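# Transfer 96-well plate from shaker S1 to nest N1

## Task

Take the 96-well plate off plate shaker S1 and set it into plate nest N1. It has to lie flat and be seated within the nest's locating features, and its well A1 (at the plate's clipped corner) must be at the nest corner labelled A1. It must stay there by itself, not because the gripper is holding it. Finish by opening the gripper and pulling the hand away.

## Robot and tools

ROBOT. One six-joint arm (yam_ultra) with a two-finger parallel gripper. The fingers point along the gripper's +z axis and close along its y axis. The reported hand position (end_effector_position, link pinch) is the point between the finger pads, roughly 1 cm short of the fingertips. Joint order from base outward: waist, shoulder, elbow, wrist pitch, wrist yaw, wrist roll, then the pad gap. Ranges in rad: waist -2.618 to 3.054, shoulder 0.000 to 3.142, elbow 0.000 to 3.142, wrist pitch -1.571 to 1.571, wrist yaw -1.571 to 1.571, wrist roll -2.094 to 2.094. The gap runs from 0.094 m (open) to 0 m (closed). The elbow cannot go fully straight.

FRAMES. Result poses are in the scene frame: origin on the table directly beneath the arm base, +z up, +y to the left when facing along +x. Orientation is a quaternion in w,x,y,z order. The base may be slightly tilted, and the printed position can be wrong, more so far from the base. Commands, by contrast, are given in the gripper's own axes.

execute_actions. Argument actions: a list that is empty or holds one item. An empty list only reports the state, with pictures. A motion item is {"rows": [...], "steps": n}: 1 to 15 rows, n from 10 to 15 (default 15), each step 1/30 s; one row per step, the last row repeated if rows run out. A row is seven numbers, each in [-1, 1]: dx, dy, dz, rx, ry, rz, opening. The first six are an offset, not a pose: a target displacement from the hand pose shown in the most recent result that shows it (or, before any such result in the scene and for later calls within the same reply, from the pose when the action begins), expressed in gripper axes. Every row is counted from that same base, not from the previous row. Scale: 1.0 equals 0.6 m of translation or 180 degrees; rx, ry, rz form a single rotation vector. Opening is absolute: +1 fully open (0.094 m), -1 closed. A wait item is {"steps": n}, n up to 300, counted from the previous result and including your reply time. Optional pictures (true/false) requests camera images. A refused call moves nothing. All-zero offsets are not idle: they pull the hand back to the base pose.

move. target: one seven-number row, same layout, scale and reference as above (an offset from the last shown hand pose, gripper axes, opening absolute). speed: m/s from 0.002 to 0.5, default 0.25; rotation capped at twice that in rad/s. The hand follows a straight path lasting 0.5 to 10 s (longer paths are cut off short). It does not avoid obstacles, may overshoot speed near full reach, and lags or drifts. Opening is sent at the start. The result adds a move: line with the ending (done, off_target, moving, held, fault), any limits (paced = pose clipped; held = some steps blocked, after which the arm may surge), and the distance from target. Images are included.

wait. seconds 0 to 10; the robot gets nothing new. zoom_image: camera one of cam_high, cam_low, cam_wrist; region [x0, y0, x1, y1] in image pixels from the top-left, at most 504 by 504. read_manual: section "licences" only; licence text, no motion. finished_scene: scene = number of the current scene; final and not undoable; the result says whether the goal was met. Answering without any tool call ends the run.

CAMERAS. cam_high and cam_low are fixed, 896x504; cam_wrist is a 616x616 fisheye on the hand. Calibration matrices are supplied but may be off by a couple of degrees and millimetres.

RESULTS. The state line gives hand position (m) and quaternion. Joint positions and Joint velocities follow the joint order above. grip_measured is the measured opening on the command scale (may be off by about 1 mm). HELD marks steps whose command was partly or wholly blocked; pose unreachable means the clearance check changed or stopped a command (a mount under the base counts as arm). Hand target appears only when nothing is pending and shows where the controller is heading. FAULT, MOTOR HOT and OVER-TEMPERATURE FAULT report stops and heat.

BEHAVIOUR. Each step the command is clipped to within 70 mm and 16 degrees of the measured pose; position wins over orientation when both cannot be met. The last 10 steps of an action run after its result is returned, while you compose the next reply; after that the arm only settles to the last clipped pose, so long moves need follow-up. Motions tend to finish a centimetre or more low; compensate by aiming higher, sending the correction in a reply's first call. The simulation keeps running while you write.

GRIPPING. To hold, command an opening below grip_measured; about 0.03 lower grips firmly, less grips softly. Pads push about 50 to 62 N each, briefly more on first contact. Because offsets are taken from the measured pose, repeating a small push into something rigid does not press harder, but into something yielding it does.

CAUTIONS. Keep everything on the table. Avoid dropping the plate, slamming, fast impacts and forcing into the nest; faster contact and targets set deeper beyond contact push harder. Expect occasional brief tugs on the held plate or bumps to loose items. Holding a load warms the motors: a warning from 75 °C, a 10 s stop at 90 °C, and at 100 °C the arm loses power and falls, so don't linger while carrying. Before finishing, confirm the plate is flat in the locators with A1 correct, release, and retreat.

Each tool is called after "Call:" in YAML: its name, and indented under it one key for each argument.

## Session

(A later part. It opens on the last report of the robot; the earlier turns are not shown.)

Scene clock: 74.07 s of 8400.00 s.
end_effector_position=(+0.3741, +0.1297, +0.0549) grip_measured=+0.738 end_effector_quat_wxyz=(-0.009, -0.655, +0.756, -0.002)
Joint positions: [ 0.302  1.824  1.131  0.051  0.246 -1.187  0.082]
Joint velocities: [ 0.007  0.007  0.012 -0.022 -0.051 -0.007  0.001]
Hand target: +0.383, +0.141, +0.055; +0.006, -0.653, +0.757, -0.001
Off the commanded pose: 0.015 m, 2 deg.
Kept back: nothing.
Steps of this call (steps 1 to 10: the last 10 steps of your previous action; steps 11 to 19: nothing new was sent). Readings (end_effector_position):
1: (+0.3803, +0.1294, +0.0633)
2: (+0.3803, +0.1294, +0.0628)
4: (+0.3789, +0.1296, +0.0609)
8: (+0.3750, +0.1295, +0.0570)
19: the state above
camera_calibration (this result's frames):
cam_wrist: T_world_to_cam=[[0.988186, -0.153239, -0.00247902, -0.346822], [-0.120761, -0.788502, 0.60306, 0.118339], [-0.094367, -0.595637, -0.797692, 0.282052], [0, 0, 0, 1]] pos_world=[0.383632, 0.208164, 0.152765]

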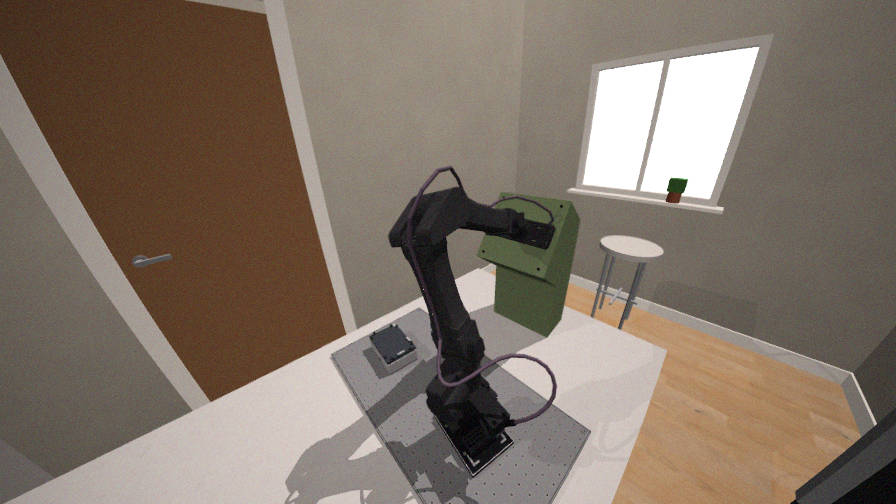

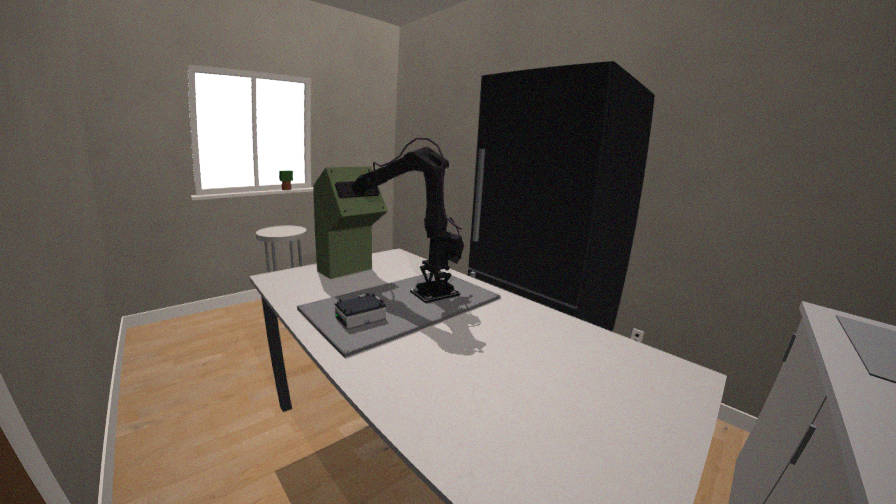

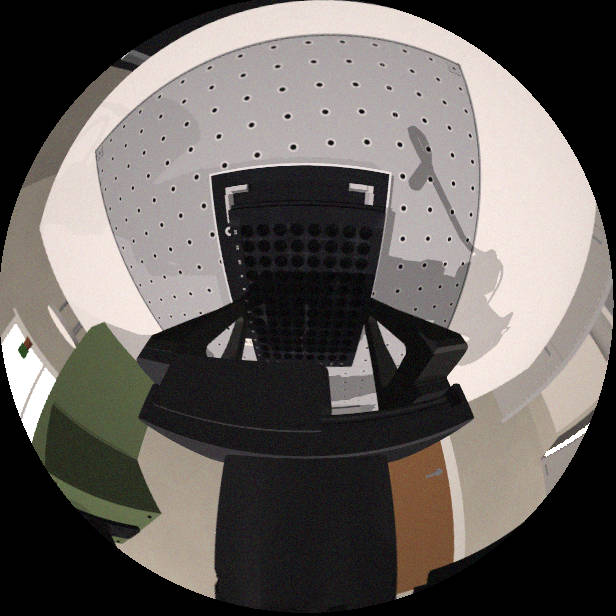

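Call:
execute_actions:
  actions:
    - {"rows":[[-0.0219,-0.0108,0.0006,0.0058,-0.0076,0.0016,0.70],[-0.0224,-0.0104,0.0011,0.0058,-0.0076,0.0016,0.70],[-0.0230,-0.0099,0.0015,0.0058,-0.0076,0.0016,0.70],[-0.0235,-0.0094,0.0020,0.0058,-0.0076,0.0016,0.70],[-0.0241,-0.0090,0.0024,0.0058,-0.0076,0.0016,0.70],[-0.0246,-0.0085,0.0029,0.0058,-0.0076,0.0016,0.70],[-0.0252,-0.0080,0.0033,0.0058,-0.0076,0.0016,0.70],[-0.0258,-0.0076,0.0037,0.0058,-0.0076,0.0016,0.70],[-0.0263,-0.0071,0.0042,0.0058,-0.0076,0.0016,0.70],[-0.0269,-0.0066,0.0046,0.0058,-0.0076,0.0016,0.70],[-0.0274,-0.0062,0.0051,0.0058,-0.0076,0.0016,0.70],[-0.0280,-0.0057,0.0055,0.0058,-0.0076,0.0016,0.70]],"steps":14}

Call:
wait:
  seconds: 0.4

Scene clock: 81.90 s of 8400.00 s.
end_effector_position=(+0.3745, +0.1313, +0.0552) grip_measured=+0.738 end_effector_quat_wxyz=(-0.007, -0.655, +0.756, -0.003)
Joint positions: [ 0.306  1.824  1.131  0.054  0.249 -1.186  0.082]
Joint velocities: [ 0.046 -0.007  0.002 -0.022  0.095 -0.007 -0.001]
Steps of this call (steps 1 to 90: nothing new was sent; then 4.70 s passed at rest; steps 91 to 94: the first 4 steps of this action). Readings (end_effector_position):
91: (+0.3744, +0.1298, +0.0549)
92: (+0.3745, +0.1301, +0.0550)
94: the state above

Scene clock: 82.63 s of 8400.00 s.
end_effector_position=(+0.3710, +0.1352, +0.0525) grip_measured=+0.738 end_effector_quat_wxyz=(-0.007, -0.655, +0.755, -0.002)
Joint positions: [ 0.316  1.837  1.131  0.064  0.257 -1.18   0.082]
Joint velocities: [ 0.002  0.007  0.012 -0.066 -0.007  0.007 -0.   ]
Hand target: +0.380, +0.146, +0.052; +0.007, -0.653, +0.758, -0.002
Off the commanded pose: 0.014 m, 2 deg.
Kept back: nothing.
Steps of this call (steps 1 to 10: the last 10 steps of your previous action; steps 11 to 22: nothing new was sent). Readings (end_effector_position):
1: (+0.3746, +0.1319, +0.0554)
2: (+0.3747, +0.1325, +0.0555)
4: (+0.3748, +0.1337, +0.0557)
8: (+0.3737, +0.1352, +0.0544)
22: the state above
camera_calibration (this result's frames):
cam_wrist: T_world_to_cam=[[0.98845, -0.151541, -0.000954444, -0.343372], [-0.120476, -0.789611, 0.601664, 0.123927], [-0.0919307, -0.5946, -0.798749, 0.282188], [0, 0, 0, 1]] pos_world=[0.380278, 0.213608, 0.150507]

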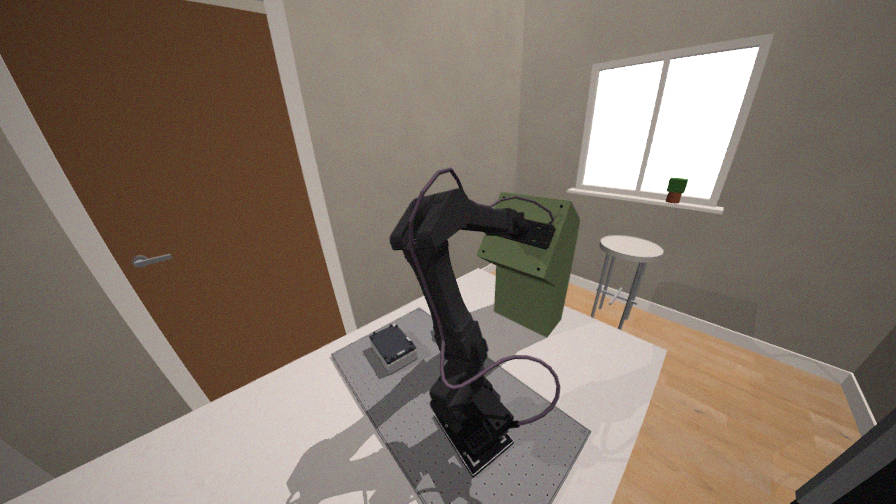

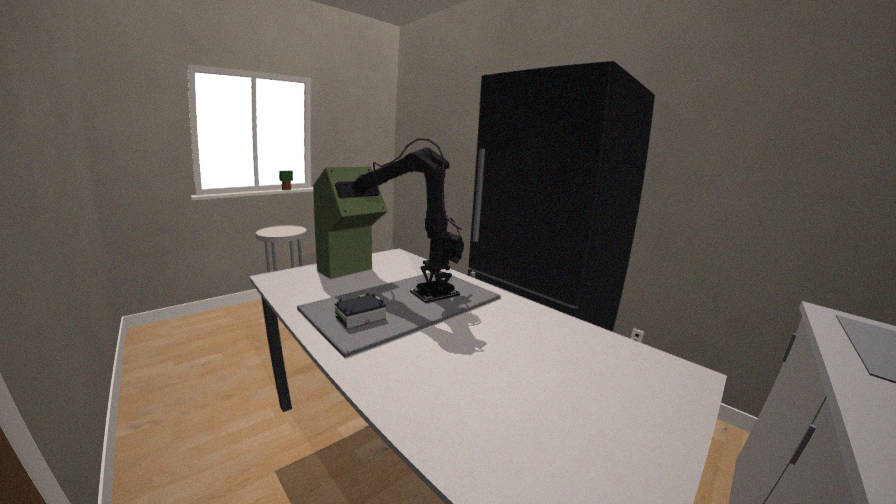

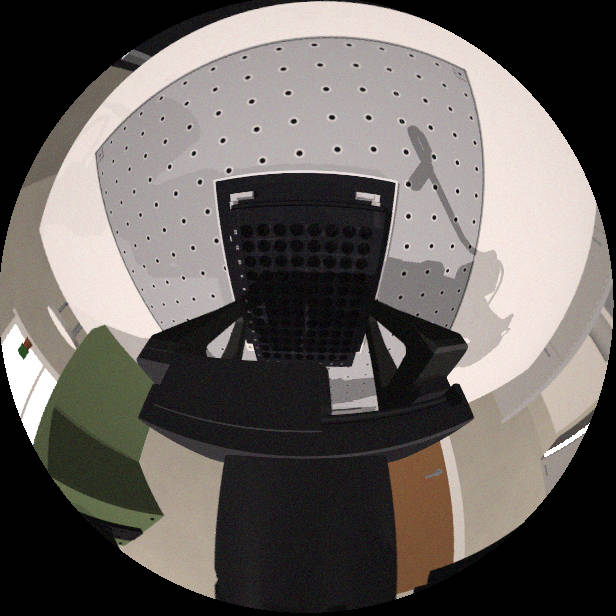

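Call:
zoom_image:
  camera: "cam_wrist"
  region: [210, 160, 410, 260]

Call:
zoom_image:
  camera: "cam_wrist"
  region: [220, 180, 280, 240]

Call:
zoom_image:
  camera: "cam_wrist"
  region: [340, 180, 400, 240]

Region (210, 160, 410, 260) of cam_wrist's 616x616 image, scaled by 2.520, with more detail than that image has.

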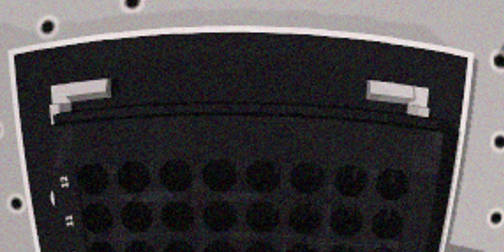

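Region (220, 180, 280, 240) of cam_wrist's 616x616 image, scaled by 8.400, with more detail than that image has.

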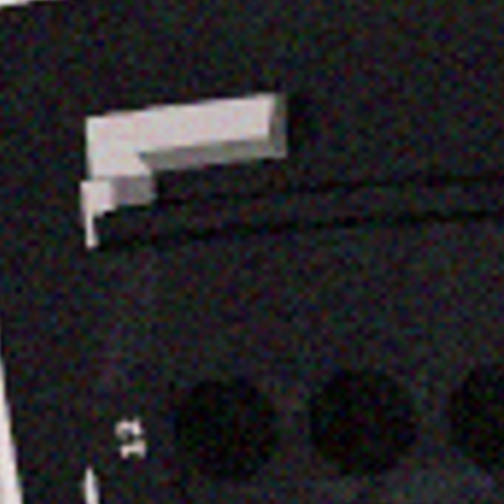

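Region (340, 180, 400, 240) of cam_wrist's 616x616 image, scaled by 8.400, with more detail than that image has.

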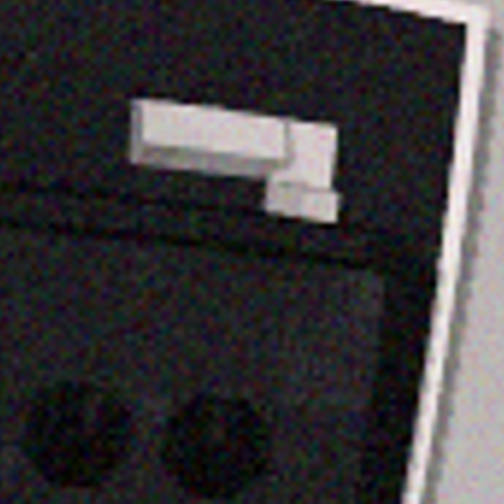

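Call:
execute_actions:
  actions:
    - {"rows":[[-0.0198,-0.0122,0.0016,0.0057,-0.0067,0.0022,0.70],[-0.0199,-0.0122,0.0021,0.0059,-0.0067,0.0022,0.70],[-0.0199,-0.0122,0.0027,0.0062,-0.0067,0.0023,0.70],[-0.0199,-0.0122,0.0032,0.0064,-0.0067,0.0024,0.70],[-0.0200,-0.0122,0.0038,0.0067,-0.0067,0.0024,0.70],[-0.0200,-0.0123,0.0043,0.0069,-0.0066,0.0025,0.70],[-0.0200,-0.0123,0.0049,0.0072,-0.0066,0.0026,0.70],[-0.0201,-0.0123,0.0055,0.0074,-0.0066,0.0026,0.70],[-0.0201,-0.0123,0.0060,0.0077,-0.0066,0.0027,0.70],[-0.0201,-0.0123,0.0066,0.0079,-0.0066,0.0028,0.70],[-0.0202,-0.0123,0.0071,0.0082,-0.0066,0.0028,0.70],[-0.0202,-0.0123,0.0077,0.0084,-0.0066,0.0029,0.70]],"steps":14}

Call:
wait:
  seconds: 0.4

Scene clock: 94.87 s of 8400.00 s.
end_effector_position=(+0.3714, +0.1351, +0.0525) grip_measured=+0.738 end_effector_quat_wxyz=(-0.007, -0.655, +0.756, -0.003)
Joint positions: [ 0.316  1.837  1.131  0.066  0.258 -1.179  0.082]
Joint velocities: [-0.017  0.002 -0.002  0.081 -0.022  0.051  0.   ]
Steps of this call (steps 1 to 90: nothing new was sent; then 9.10 s passed at rest; steps 91 to 94: the first 4 steps of this action). Readings (end_effector_position):
91: (+0.3710, +0.1352, +0.0525)
92: (+0.3711, +0.1351, +0.0525)
94: the state above

Scene clock: 95.60 s of 8400.00 s.
end_effector_position=(+0.3708, +0.1351, +0.0489) grip_measured=+0.738 end_effector_quat_wxyz=(-0.005, -0.654, +0.756, -0.006)
Joint positions: [ 0.316  1.85   1.131  0.084  0.262 -1.179  0.082]
Joint velocities: [ 0.022 -0.017 -0.002 -0.022  0.022  0.066  0.001]
Hand target: +0.380, +0.146, +0.048; +0.009, -0.652, +0.758, -0.006
Off the commanded pose: 0.014 m, 2 deg.
Kept back: nothing.
Steps of this call (steps 1 to 10: the last 10 steps of your previous action; steps 11 to 22: nothing new was sent). Readings (end_effector_position):
1: (+0.3716, +0.1350, +0.0525)
2: (+0.3720, +0.1351, +0.0525)
4: (+0.3727, +0.1351, +0.0525)
8: (+0.3723, +0.1352, +0.0508)
22: the state above
camera_calibration (this result's frames):
cam_wrist: T_world_to_cam=[[0.988044, -0.153987, 0.007621, -0.343082], [-0.127342, -0.787215, 0.603387, 0.128123], [-0.0869143, -0.597143, -0.797412, 0.277634], [0, 0, 0, 1]] pos_world=[0.379425, 0.213818, 0.146696]

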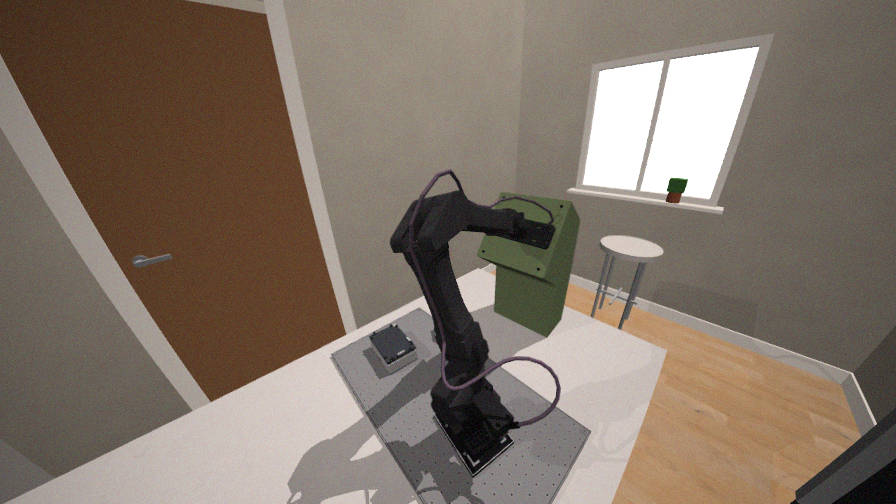

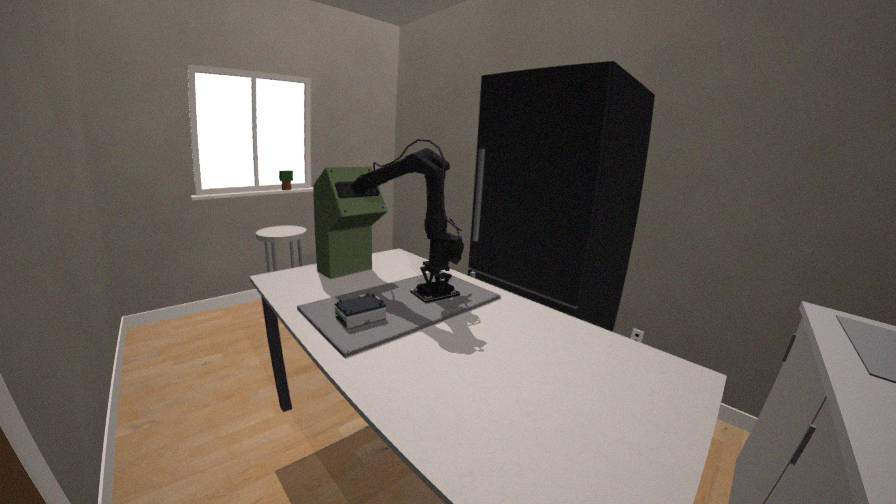

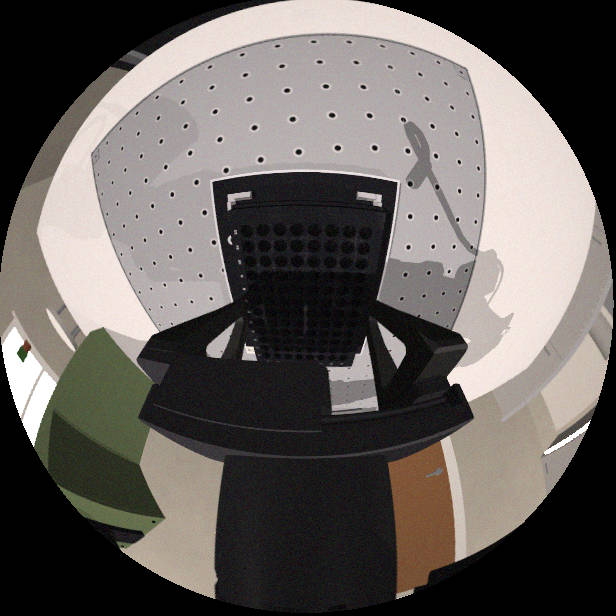

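Call:
zoom_image:
  camera: "cam_wrist"
  region: [210, 160, 410, 260]

Call:
zoom_image:
  camera: "cam_wrist"
  region: [215, 180, 275, 240]

Call:
zoom_image:
  camera: "cam_wrist"
  region: [340, 180, 400, 240]

Region (210, 160, 410, 260) of cam_wrist's 616x616 image, scaled by 2.520, with more detail than that image has.

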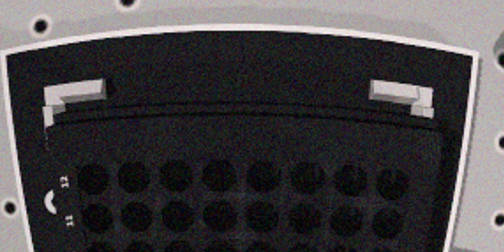

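Region (215, 180, 275, 240) of cam_wrist's 616x616 image, scaled by 8.400, with more detail than that image has.

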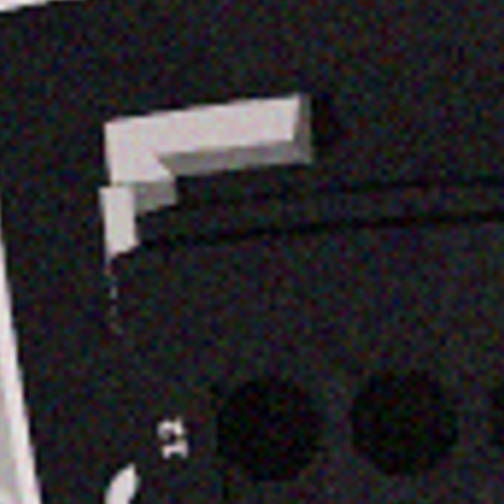

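Region (340, 180, 400, 240) of cam_wrist's 616x616 image, scaled by 8.400, with more detail than that image has.

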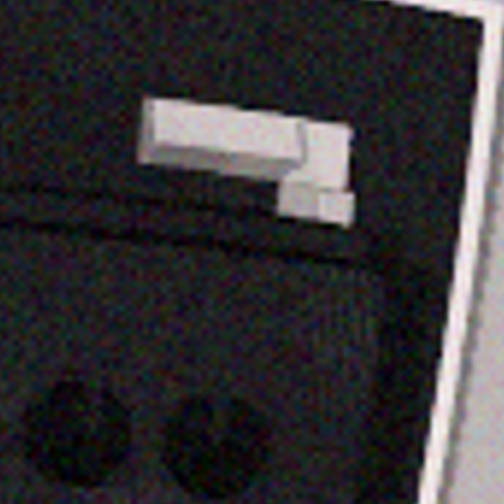

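Call:
execute_actions:
  actions:
    - {"rows":[[-0.0204,-0.0125,0.0025,0.0060,-0.0070,0.0019,0.70],[-0.0205,-0.0125,0.0032,0.0064,-0.0070,0.0020,0.70],[-0.0205,-0.0125,0.0040,0.0067,-0.0070,0.0021,0.70],[-0.0206,-0.0126,0.0048,0.0071,-0.0070,0.0022,0.70],[-0.0207,-0.0126,0.0055,0.0074,-0.0070,0.0023,0.70],[-0.0208,-0.0126,0.0063,0.0078,-0.0071,0.0024,0.70],[-0.0208,-0.0126,0.0071,0.0081,-0.0071,0.0024,0.70],[-0.0209,-0.0126,0.0079,0.0085,-0.0071,0.0025,0.70],[-0.0210,-0.0126,0.0086,0.0088,-0.0071,0.0026,0.70],[-0.0211,-0.0127,0.0094,0.0092,-0.0071,0.0027,0.70],[-0.0211,-0.0127,0.0102,0.0095,-0.0071,0.0028,0.70],[-0.0212,-0.0127,0.0109,0.0099,-0.0071,0.0029,0.70],[-0.0213,-0.0127,0.0117,0.0102,-0.0071,0.0030,0.70]],"steps":15}

Call:
wait:
  seconds: 0.4

Scene clock: 98.27 s of 8400.00 s.
end_effector_position=(+0.3719, +0.1351, +0.0489) grip_measured=+0.738 end_effector_quat_wxyz=(-0.004, -0.654, +0.756, -0.008)
Joint positions: [ 0.316  1.85   1.131  0.089  0.264 -1.179  0.082]
Joint velocities: [ 0.007 -0.002 -0.007 -0.007  0.037 -0.007 -0.001]
Steps of this call (steps 1 to 75: nothing new was sent; steps 76 to 80: the first 5 steps of this action). Readings (end_effector_position):
76: (+0.3709, +0.1351, +0.0489)
77: (+0.3710, +0.1350, +0.0489)
79: (+0.3715, +0.1351, +0.0489)
80: the state above

Scene clock: 99.00 s of 8400.00 s.
end_effector_position=(+0.3699, +0.1353, +0.0430) grip_measured=+0.738 end_effector_quat_wxyz=(-0.002, -0.653, +0.757, -0.012)
Joint positions: [ 0.316  1.871  1.131  0.117  0.268 -1.179  0.082]
Joint velocities: [-0.002  0.007 -0.037  0.037 -0.037 -0.022 -0.001]
Hand target: +0.380, +0.146, +0.042; +0.013, -0.651, +0.759, -0.011
Off the commanded pose: 0.015 m, 2 deg.
Kept back: nothing.
Steps of this call (steps 1 to 10: the last 10 steps of your previous action; steps 11 to 22: nothing new was sent). Readings (end_effector_position):
1: (+0.3722, +0.1351, +0.0487)
2: (+0.3724, +0.1352, +0.0483)
4: (+0.3718, +0.1353, +0.0470)
8: (+0.3694, +0.1352, +0.0442)
22: the state above
camera_calibration (this result's frames):
cam_wrist: T_world_to_cam=[[0.987461, -0.156608, 0.0198814, -0.342136], [-0.136646, -0.784865, 0.604413, 0.134786], [-0.0790518, -0.599551, -0.796423, 0.27037], [0, 0, 0, 1]] pos_world=[0.377637, 0.214308, 0.140665]

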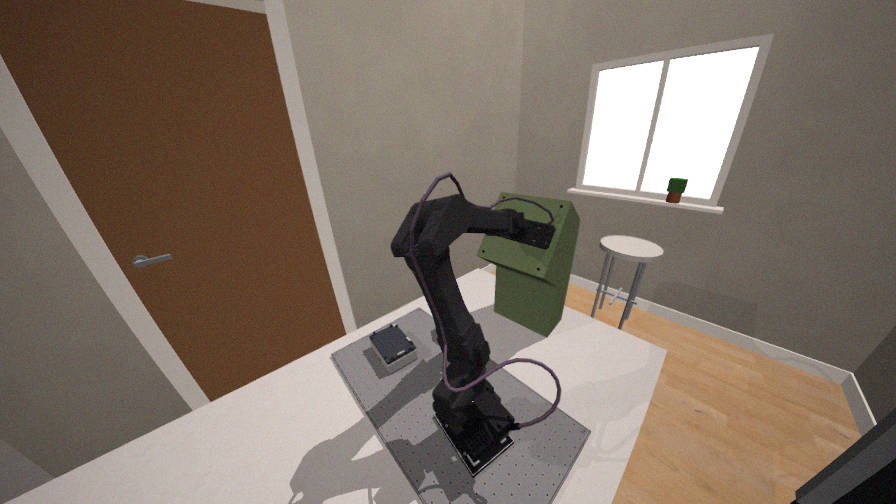

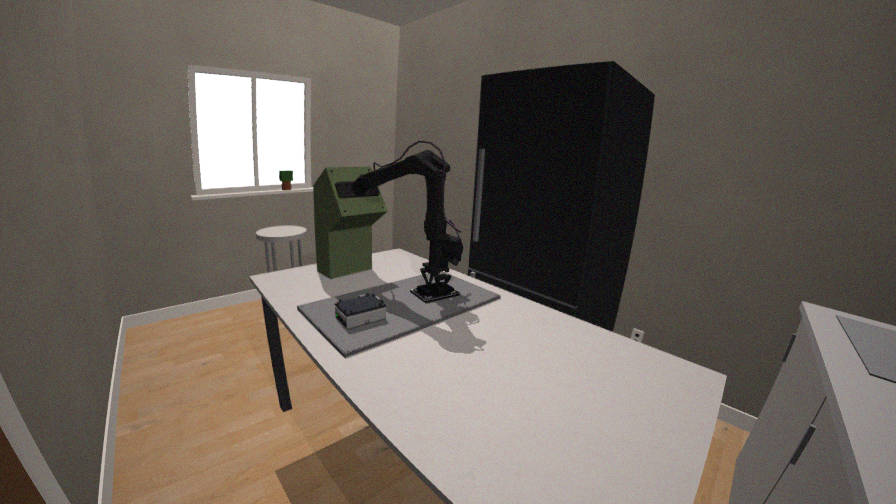

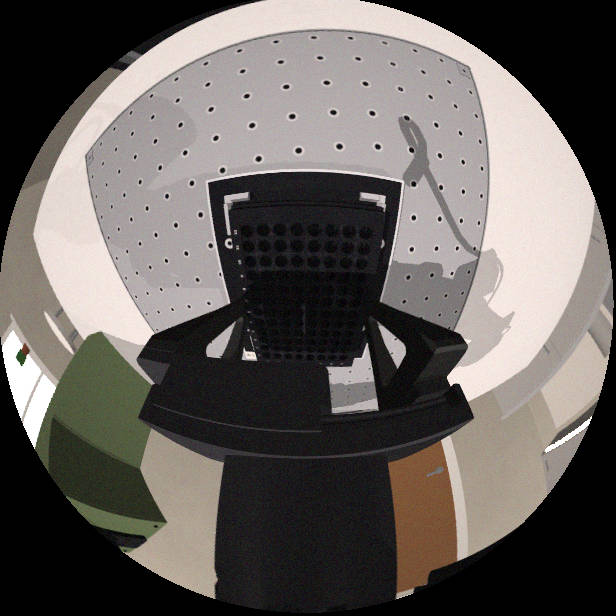

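Call:
zoom_image:
  camera: "cam_wrist"
  region: [205, 160, 410, 260]

Call:
zoom_image:
  camera: "cam_wrist"
  region: [212, 180, 272, 250]

Call:
zoom_image:
  camera: "cam_wrist"
  region: [345, 180, 405, 250]

Call:
zoom_image:
  camera: "cam_low"
  region: [395, 260, 475, 310]

Region (205, 160, 410, 260) of cam_wrist's 616x616 image, scaled by 2.459, with more detail than that image has; it fills the top 246 rows of this view, and the rest is white.

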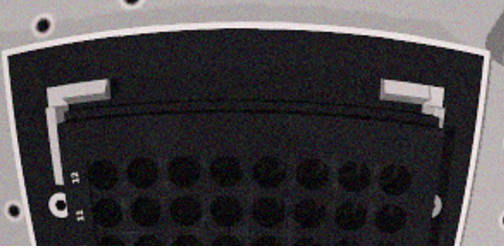

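Region (212, 180, 272, 250) of cam_wrist's 616x616 image, scaled by 7.200, with more detail than that image has; it fills the left 432 columns of this view, and the rest is white.

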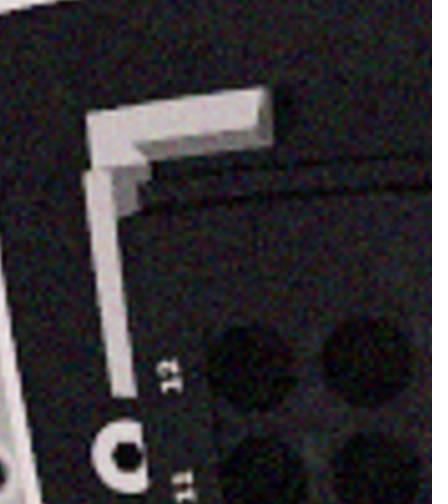

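Region (345, 180, 405, 250) of cam_wrist's 616x616 image, scaled by 7.200, with more detail than that image has; it fills the left 432 columns of this view, and the rest is white.

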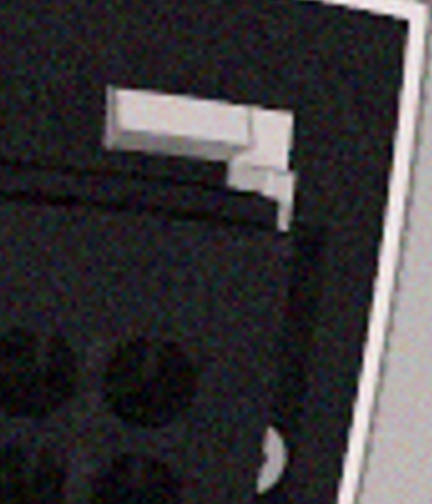

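Region (395, 260, 475, 310) of cam_low's 896x504 image, scaled by 6.300, with more detail than that image has; it fills the top 315 rows of this view, and the rest is white.

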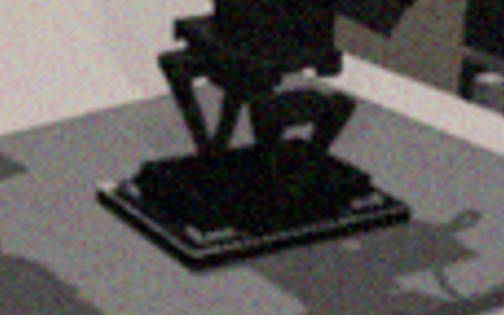

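Call:
execute_actions:
  actions:
    - {"rows":[[-0.0212,-0.0140,0.0024,0.0059,-0.0079,0.0020,0.70],[-0.0212,-0.0137,0.0028,0.0059,-0.0079,0.0020,0.70],[-0.0212,-0.0135,0.0033,0.0059,-0.0079,0.0020,0.70],[-0.0212,-0.0132,0.0037,0.0059,-0.0079,0.0020,0.70],[-0.0212,-0.0130,0.0041,0.0059,-0.0079,0.0020,0.70],[-0.0212,-0.0127,0.0045,0.0059,-0.0079,0.0020,0.70],[-0.0212,-0.0125,0.0049,0.0059,-0.0079,0.0020,0.70],[-0.0212,-0.0122,0.0054,0.0059,-0.0079,0.0020,0.70],[-0.0212,-0.0120,0.0058,0.0059,-0.0079,0.0020,0.70],[-0.0212,-0.0117,0.0062,0.0059,-0.0079,0.0020,0.70]],"steps":13}

Call:
wait:
  seconds: 0.4

Scene clock: 102.93 s of 8400.00 s.
end_effector_position=(+0.3700, +0.1353, +0.0430) grip_measured=+0.738 end_effector_quat_wxyz=(-0.002, -0.653, +0.757, -0.012)
Joint positions: [ 0.316  1.871  1.131  0.117  0.268 -1.179  0.082]
Joint velocities: [-0.012 -0.002 -0.012 -0.051 -0.081 -0.007  0.001]
Steps of this call (steps 1 to 90: nothing new was sent; then 0.83 s passed at rest; steps 91 to 93: the first 3 steps of this action). Readings (end_effector_position):
91: (+0.3700, +0.1353, +0.0430)
92: (+0.3700, +0.1353, +0.0430)
93: the state above

Scene clock: 103.67 s of 8400.00 s.
end_effector_position=(+0.3687, +0.1355, +0.0411) grip_measured=+0.738 end_effector_quat_wxyz=(-0.002, -0.653, +0.757, -0.012)
Joint positions: [ 0.316  1.879  1.131  0.124  0.268 -1.179  0.082]
Joint velocities: [-0.002 -0.007  0.002 -0.007 -0.051 -0.022 -0.001]
Hand target: +0.379, +0.147, +0.040; +0.014, -0.651, +0.759, -0.010
Off the commanded pose: 0.015 m, 2 deg.
Kept back: nothing.
Steps of this call (steps 1 to 10: the last 10 steps of your previous action; steps 11 to 22: nothing new was sent). Readings (end_effector_position):
1: (+0.3701, +0.1354, +0.0430)
2: (+0.3702, +0.1354, +0.0430)
4: (+0.3704, +0.1354, +0.0430)
8: (+0.3706, +0.1356, +0.0425)
22: the state above
camera_calibration (this result's frames):
cam_wrist: T_world_to_cam=[[0.987439, -0.156702, 0.0202216, -0.340876], [-0.136936, -0.784907, 0.604293, 0.136104], [-0.0788217, -0.599471, -0.796506, 0.268733], [0, 0, 0, 1]] pos_world=[0.376414, 0.214511, 0.138693]

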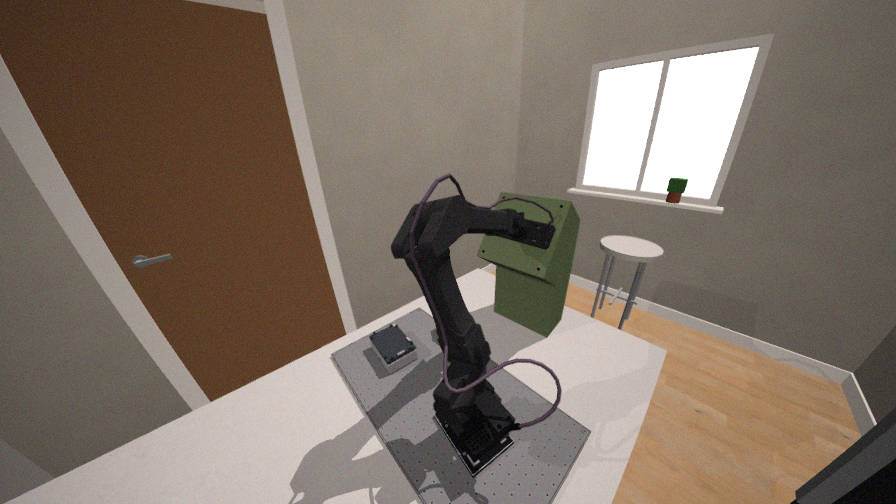

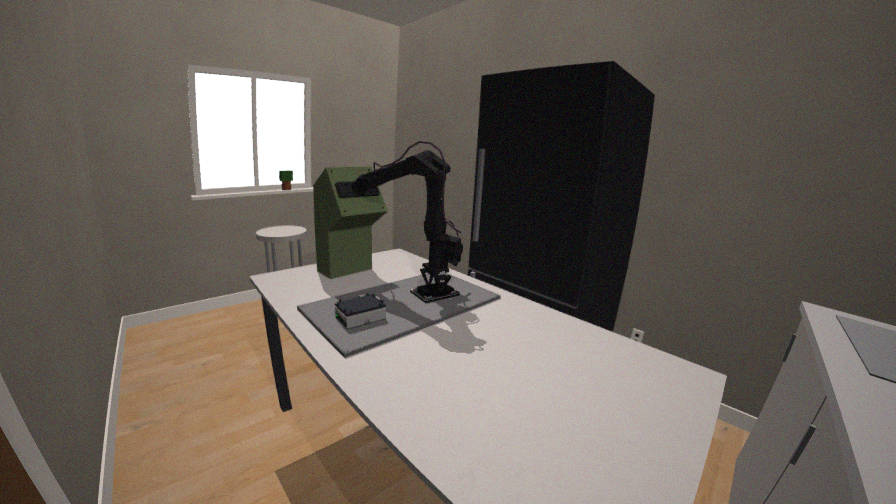

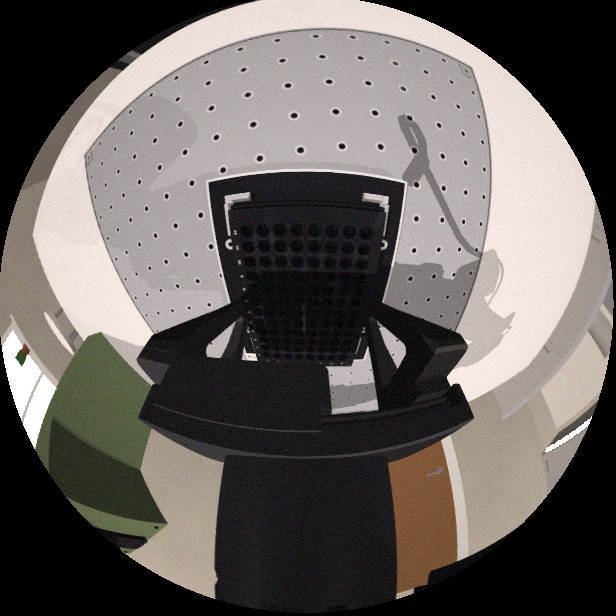

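Call:
zoom_image:
  camera: "cam_wrist"
  region: [205, 160, 410, 260]

Call:
zoom_image:
  camera: "cam_wrist"
  region: [212, 180, 272, 250]

Call:
zoom_image:
  camera: "cam_wrist"
  region: [345, 180, 405, 250]

Call:
zoom_image:
  camera: "cam_low"
  region: [405, 270, 465, 305]

Region (205, 160, 410, 260) of cam_wrist's 616x616 image, scaled by 2.459, with more detail than that image has; it fills the top 246 rows of this view, and the rest is white.

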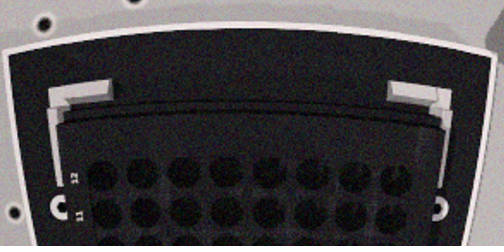

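Region (212, 180, 272, 250) of cam_wrist's 616x616 image, scaled by 7.200, with more detail than that image has; it fills the left 432 columns of this view, and the rest is white.

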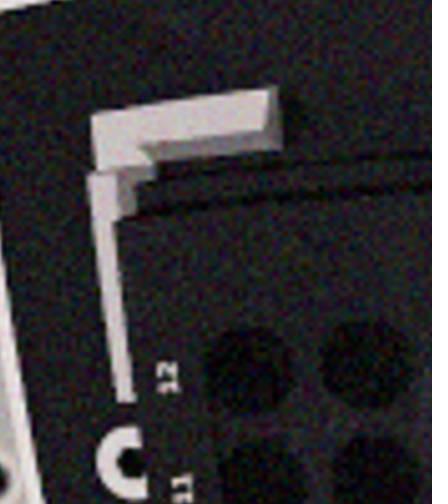

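Region (345, 180, 405, 250) of cam_wrist's 616x616 image, scaled by 7.200, with more detail than that image has; it fills the left 432 columns of this view, and the rest is white.

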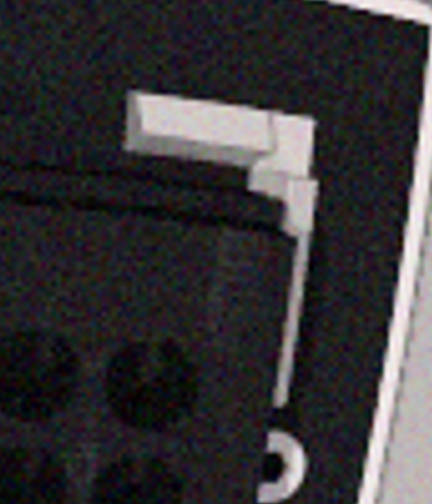

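Region (405, 270, 465, 305) of cam_low's 896x504 image, scaled by 8.400, with more detail than that image has; it fills the top 294 rows of this view, and the rest is white.

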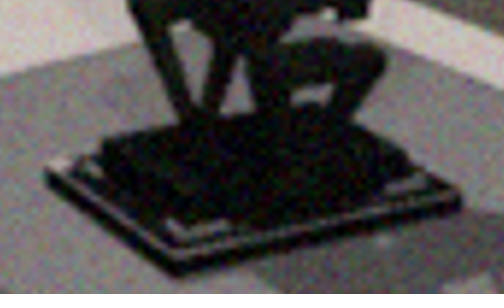

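Call:
execute_actions:
  actions:
    - {"rows":[[-0.0213,-0.0137,0.0034,0.0061,-0.0080,0.0020,0.70],[-0.0214,-0.0137,0.0038,0.0063,-0.0080,0.0021,0.70],[-0.0215,-0.0137,0.0043,0.0065,-0.0081,0.0021,0.70],[-0.0216,-0.0137,0.0047,0.0067,-0.0082,0.0022,0.70],[-0.0217,-0.0138,0.0051,0.0069,-0.0083,0.0022,0.70],[-0.0218,-0.0138,0.0055,0.0070,-0.0083,0.0023,0.70],[-0.0219,-0.0138,0.0059,0.0072,-0.0084,0.0023,0.70],[-0.0220,-0.0138,0.0064,0.0074,-0.0085,0.0024,0.70],[-0.0221,-0.0138,0.0068,0.0076,-0.0085,0.0024,0.70],[-0.0222,-0.0138,0.0072,0.0078,-0.0086,0.0025,0.70]],"steps":13}

Call:
wait:
  seconds: 0.4

Scene clock: 106.87 s of 8400.00 s.
end_effector_position=(+0.3687, +0.1355, +0.0411) grip_measured=+0.738 end_effector_quat_wxyz=(-0.002, -0.653, +0.757, -0.012)
Joint positions: [ 0.316  1.879  1.131  0.124  0.268 -1.179  0.082]
Joint velocities: [-0.007 -0.017 -0.007  0.007  0.037 -0.037 -0.001]
Steps of this call (steps 1 to 90: nothing new was sent; then 0.10 s passed at rest; steps 91 to 93: the first 3 steps of this action). Readings (end_effector_position):
91: (+0.3687, +0.1355, +0.0411)
92: (+0.3687, +0.1355, +0.0411)
93: the state above

Scene clock: 107.60 s of 8400.00 s.
end_effector_position=(+0.3687, +0.1357, +0.0405) grip_measured=+0.738 end_effector_quat_wxyz=(-0.001, -0.653, +0.757, -0.012)
Joint positions: [ 0.316  1.881  1.131  0.128  0.268 -1.179  0.082]
Joint velocities: [-0.007  0.002 -0.022 -0.051 -0.022 -0.066 -0.001]
Hand target: +0.379, +0.147, +0.037; +0.016, -0.650, +0.759, -0.012
Off the commanded pose: 0.016 m, 2 deg.
Kept back: nothing.
Steps of this call (steps 1 to 10: the last 10 steps of your previous action; steps 11 to 22: nothing new was sent). Readings (end_effector_position):
1: (+0.3687, +0.1355, +0.0411)
2: (+0.3688, +0.1356, +0.0411)
4: (+0.3688, +0.1356, +0.0411)
8: (+0.3687, +0.1357, +0.0405)
22: the state above
camera_calibration (this result's frames):
cam_wrist: T_world_to_cam=[[0.987351, -0.157076, 0.0215822, -0.340834], [-0.138094, -0.785074, 0.603812, 0.136997], [-0.0779006, -0.599155, -0.796834, 0.268036], [0, 0, 0, 1]] pos_world=[0.376322, 0.214611, 0.138215]

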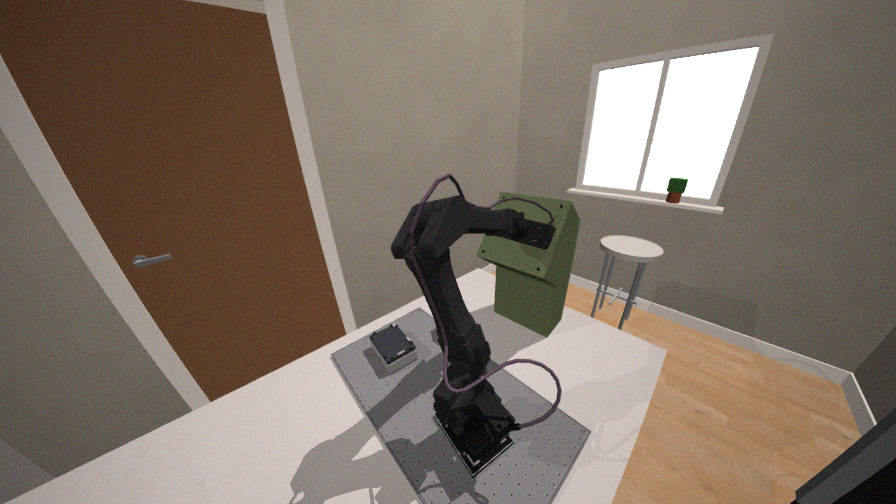

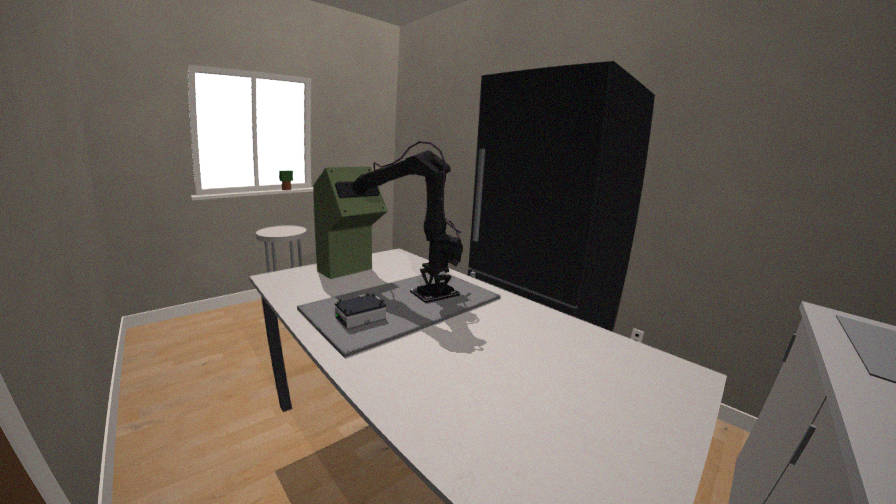

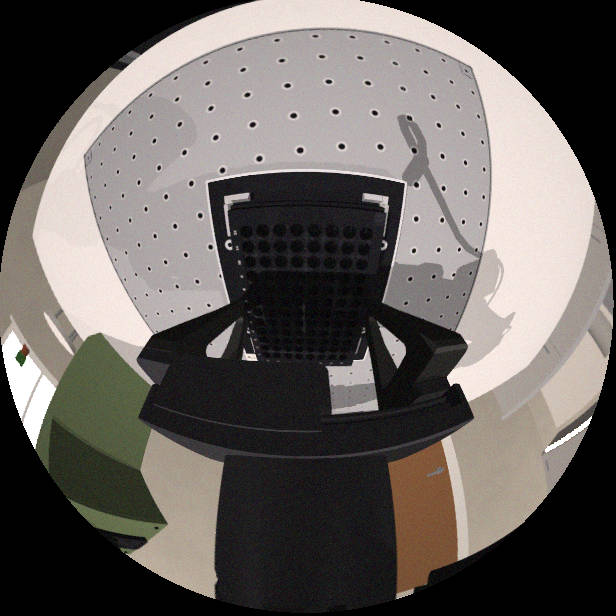

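Call:
zoom_image:
  camera: "cam_wrist"
  region: [212, 180, 272, 250]

Call:
zoom_image:
  camera: "cam_wrist"
  region: [345, 180, 405, 250]

Call:
zoom_image:
  camera: "cam_low"
  region: [405, 270, 465, 305]

Call:
zoom_image:
  camera: "cam_high"
  region: [430, 400, 520, 480]

Region (212, 180, 272, 250) of cam_wrist's 616x616 image, scaled by 7.200, with more detail than that image has; it fills the left 432 columns of this view, and the rest is white.

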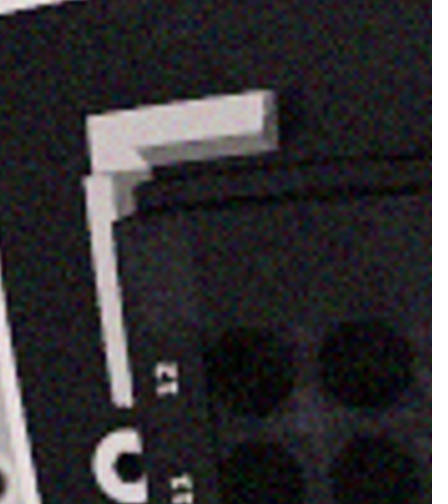

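Region (345, 180, 405, 250) of cam_wrist's 616x616 image, scaled by 7.200, with more detail than that image has; it fills the left 432 columns of this view, and the rest is white.

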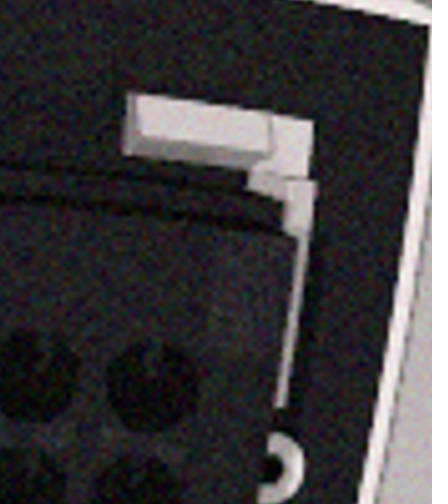

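Region (405, 270, 465, 305) of cam_low's 896x504 image, scaled by 8.400, with more detail than that image has; it fills the top 294 rows of this view, and the rest is white.

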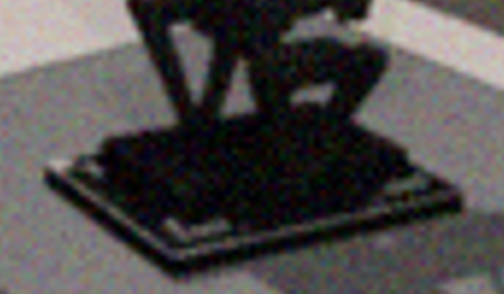

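Region (430, 400, 520, 480) of cam_high's 896x504 image, scaled by 5.600, with more detail than that image has.

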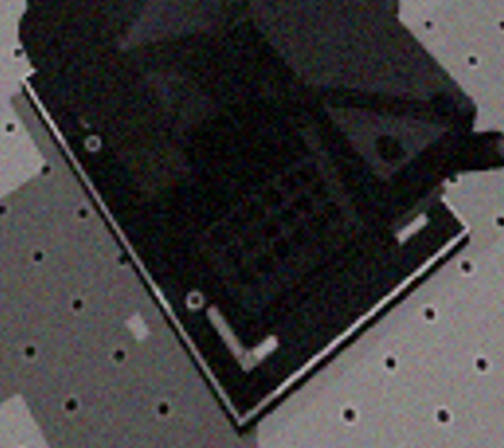

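Call:
zoom_image:
  camera: "cam_low"
  region: [410, 282, 445, 304]

Call:
zoom_image:
  camera: "cam_wrist"
  region: [200, 300, 410, 420]

Region (410, 282, 445, 304) of cam_low's 896x504 image, scaled by 14.400, with more detail than that image has; it fills the top 317 rows of this view, and the rest is white.

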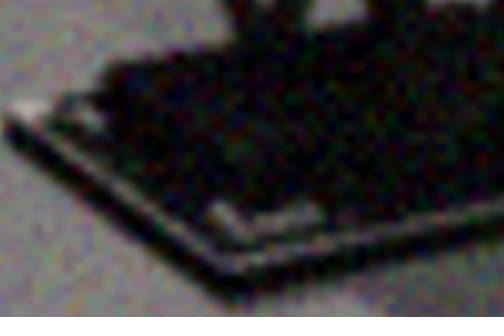

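Region (200, 300, 410, 420) of cam_wrist's 616x616 image, scaled by 2.400, with more detail than that image has; it fills the top 288 rows of this view, and the rest is white.

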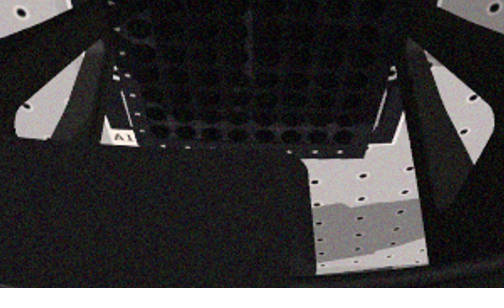

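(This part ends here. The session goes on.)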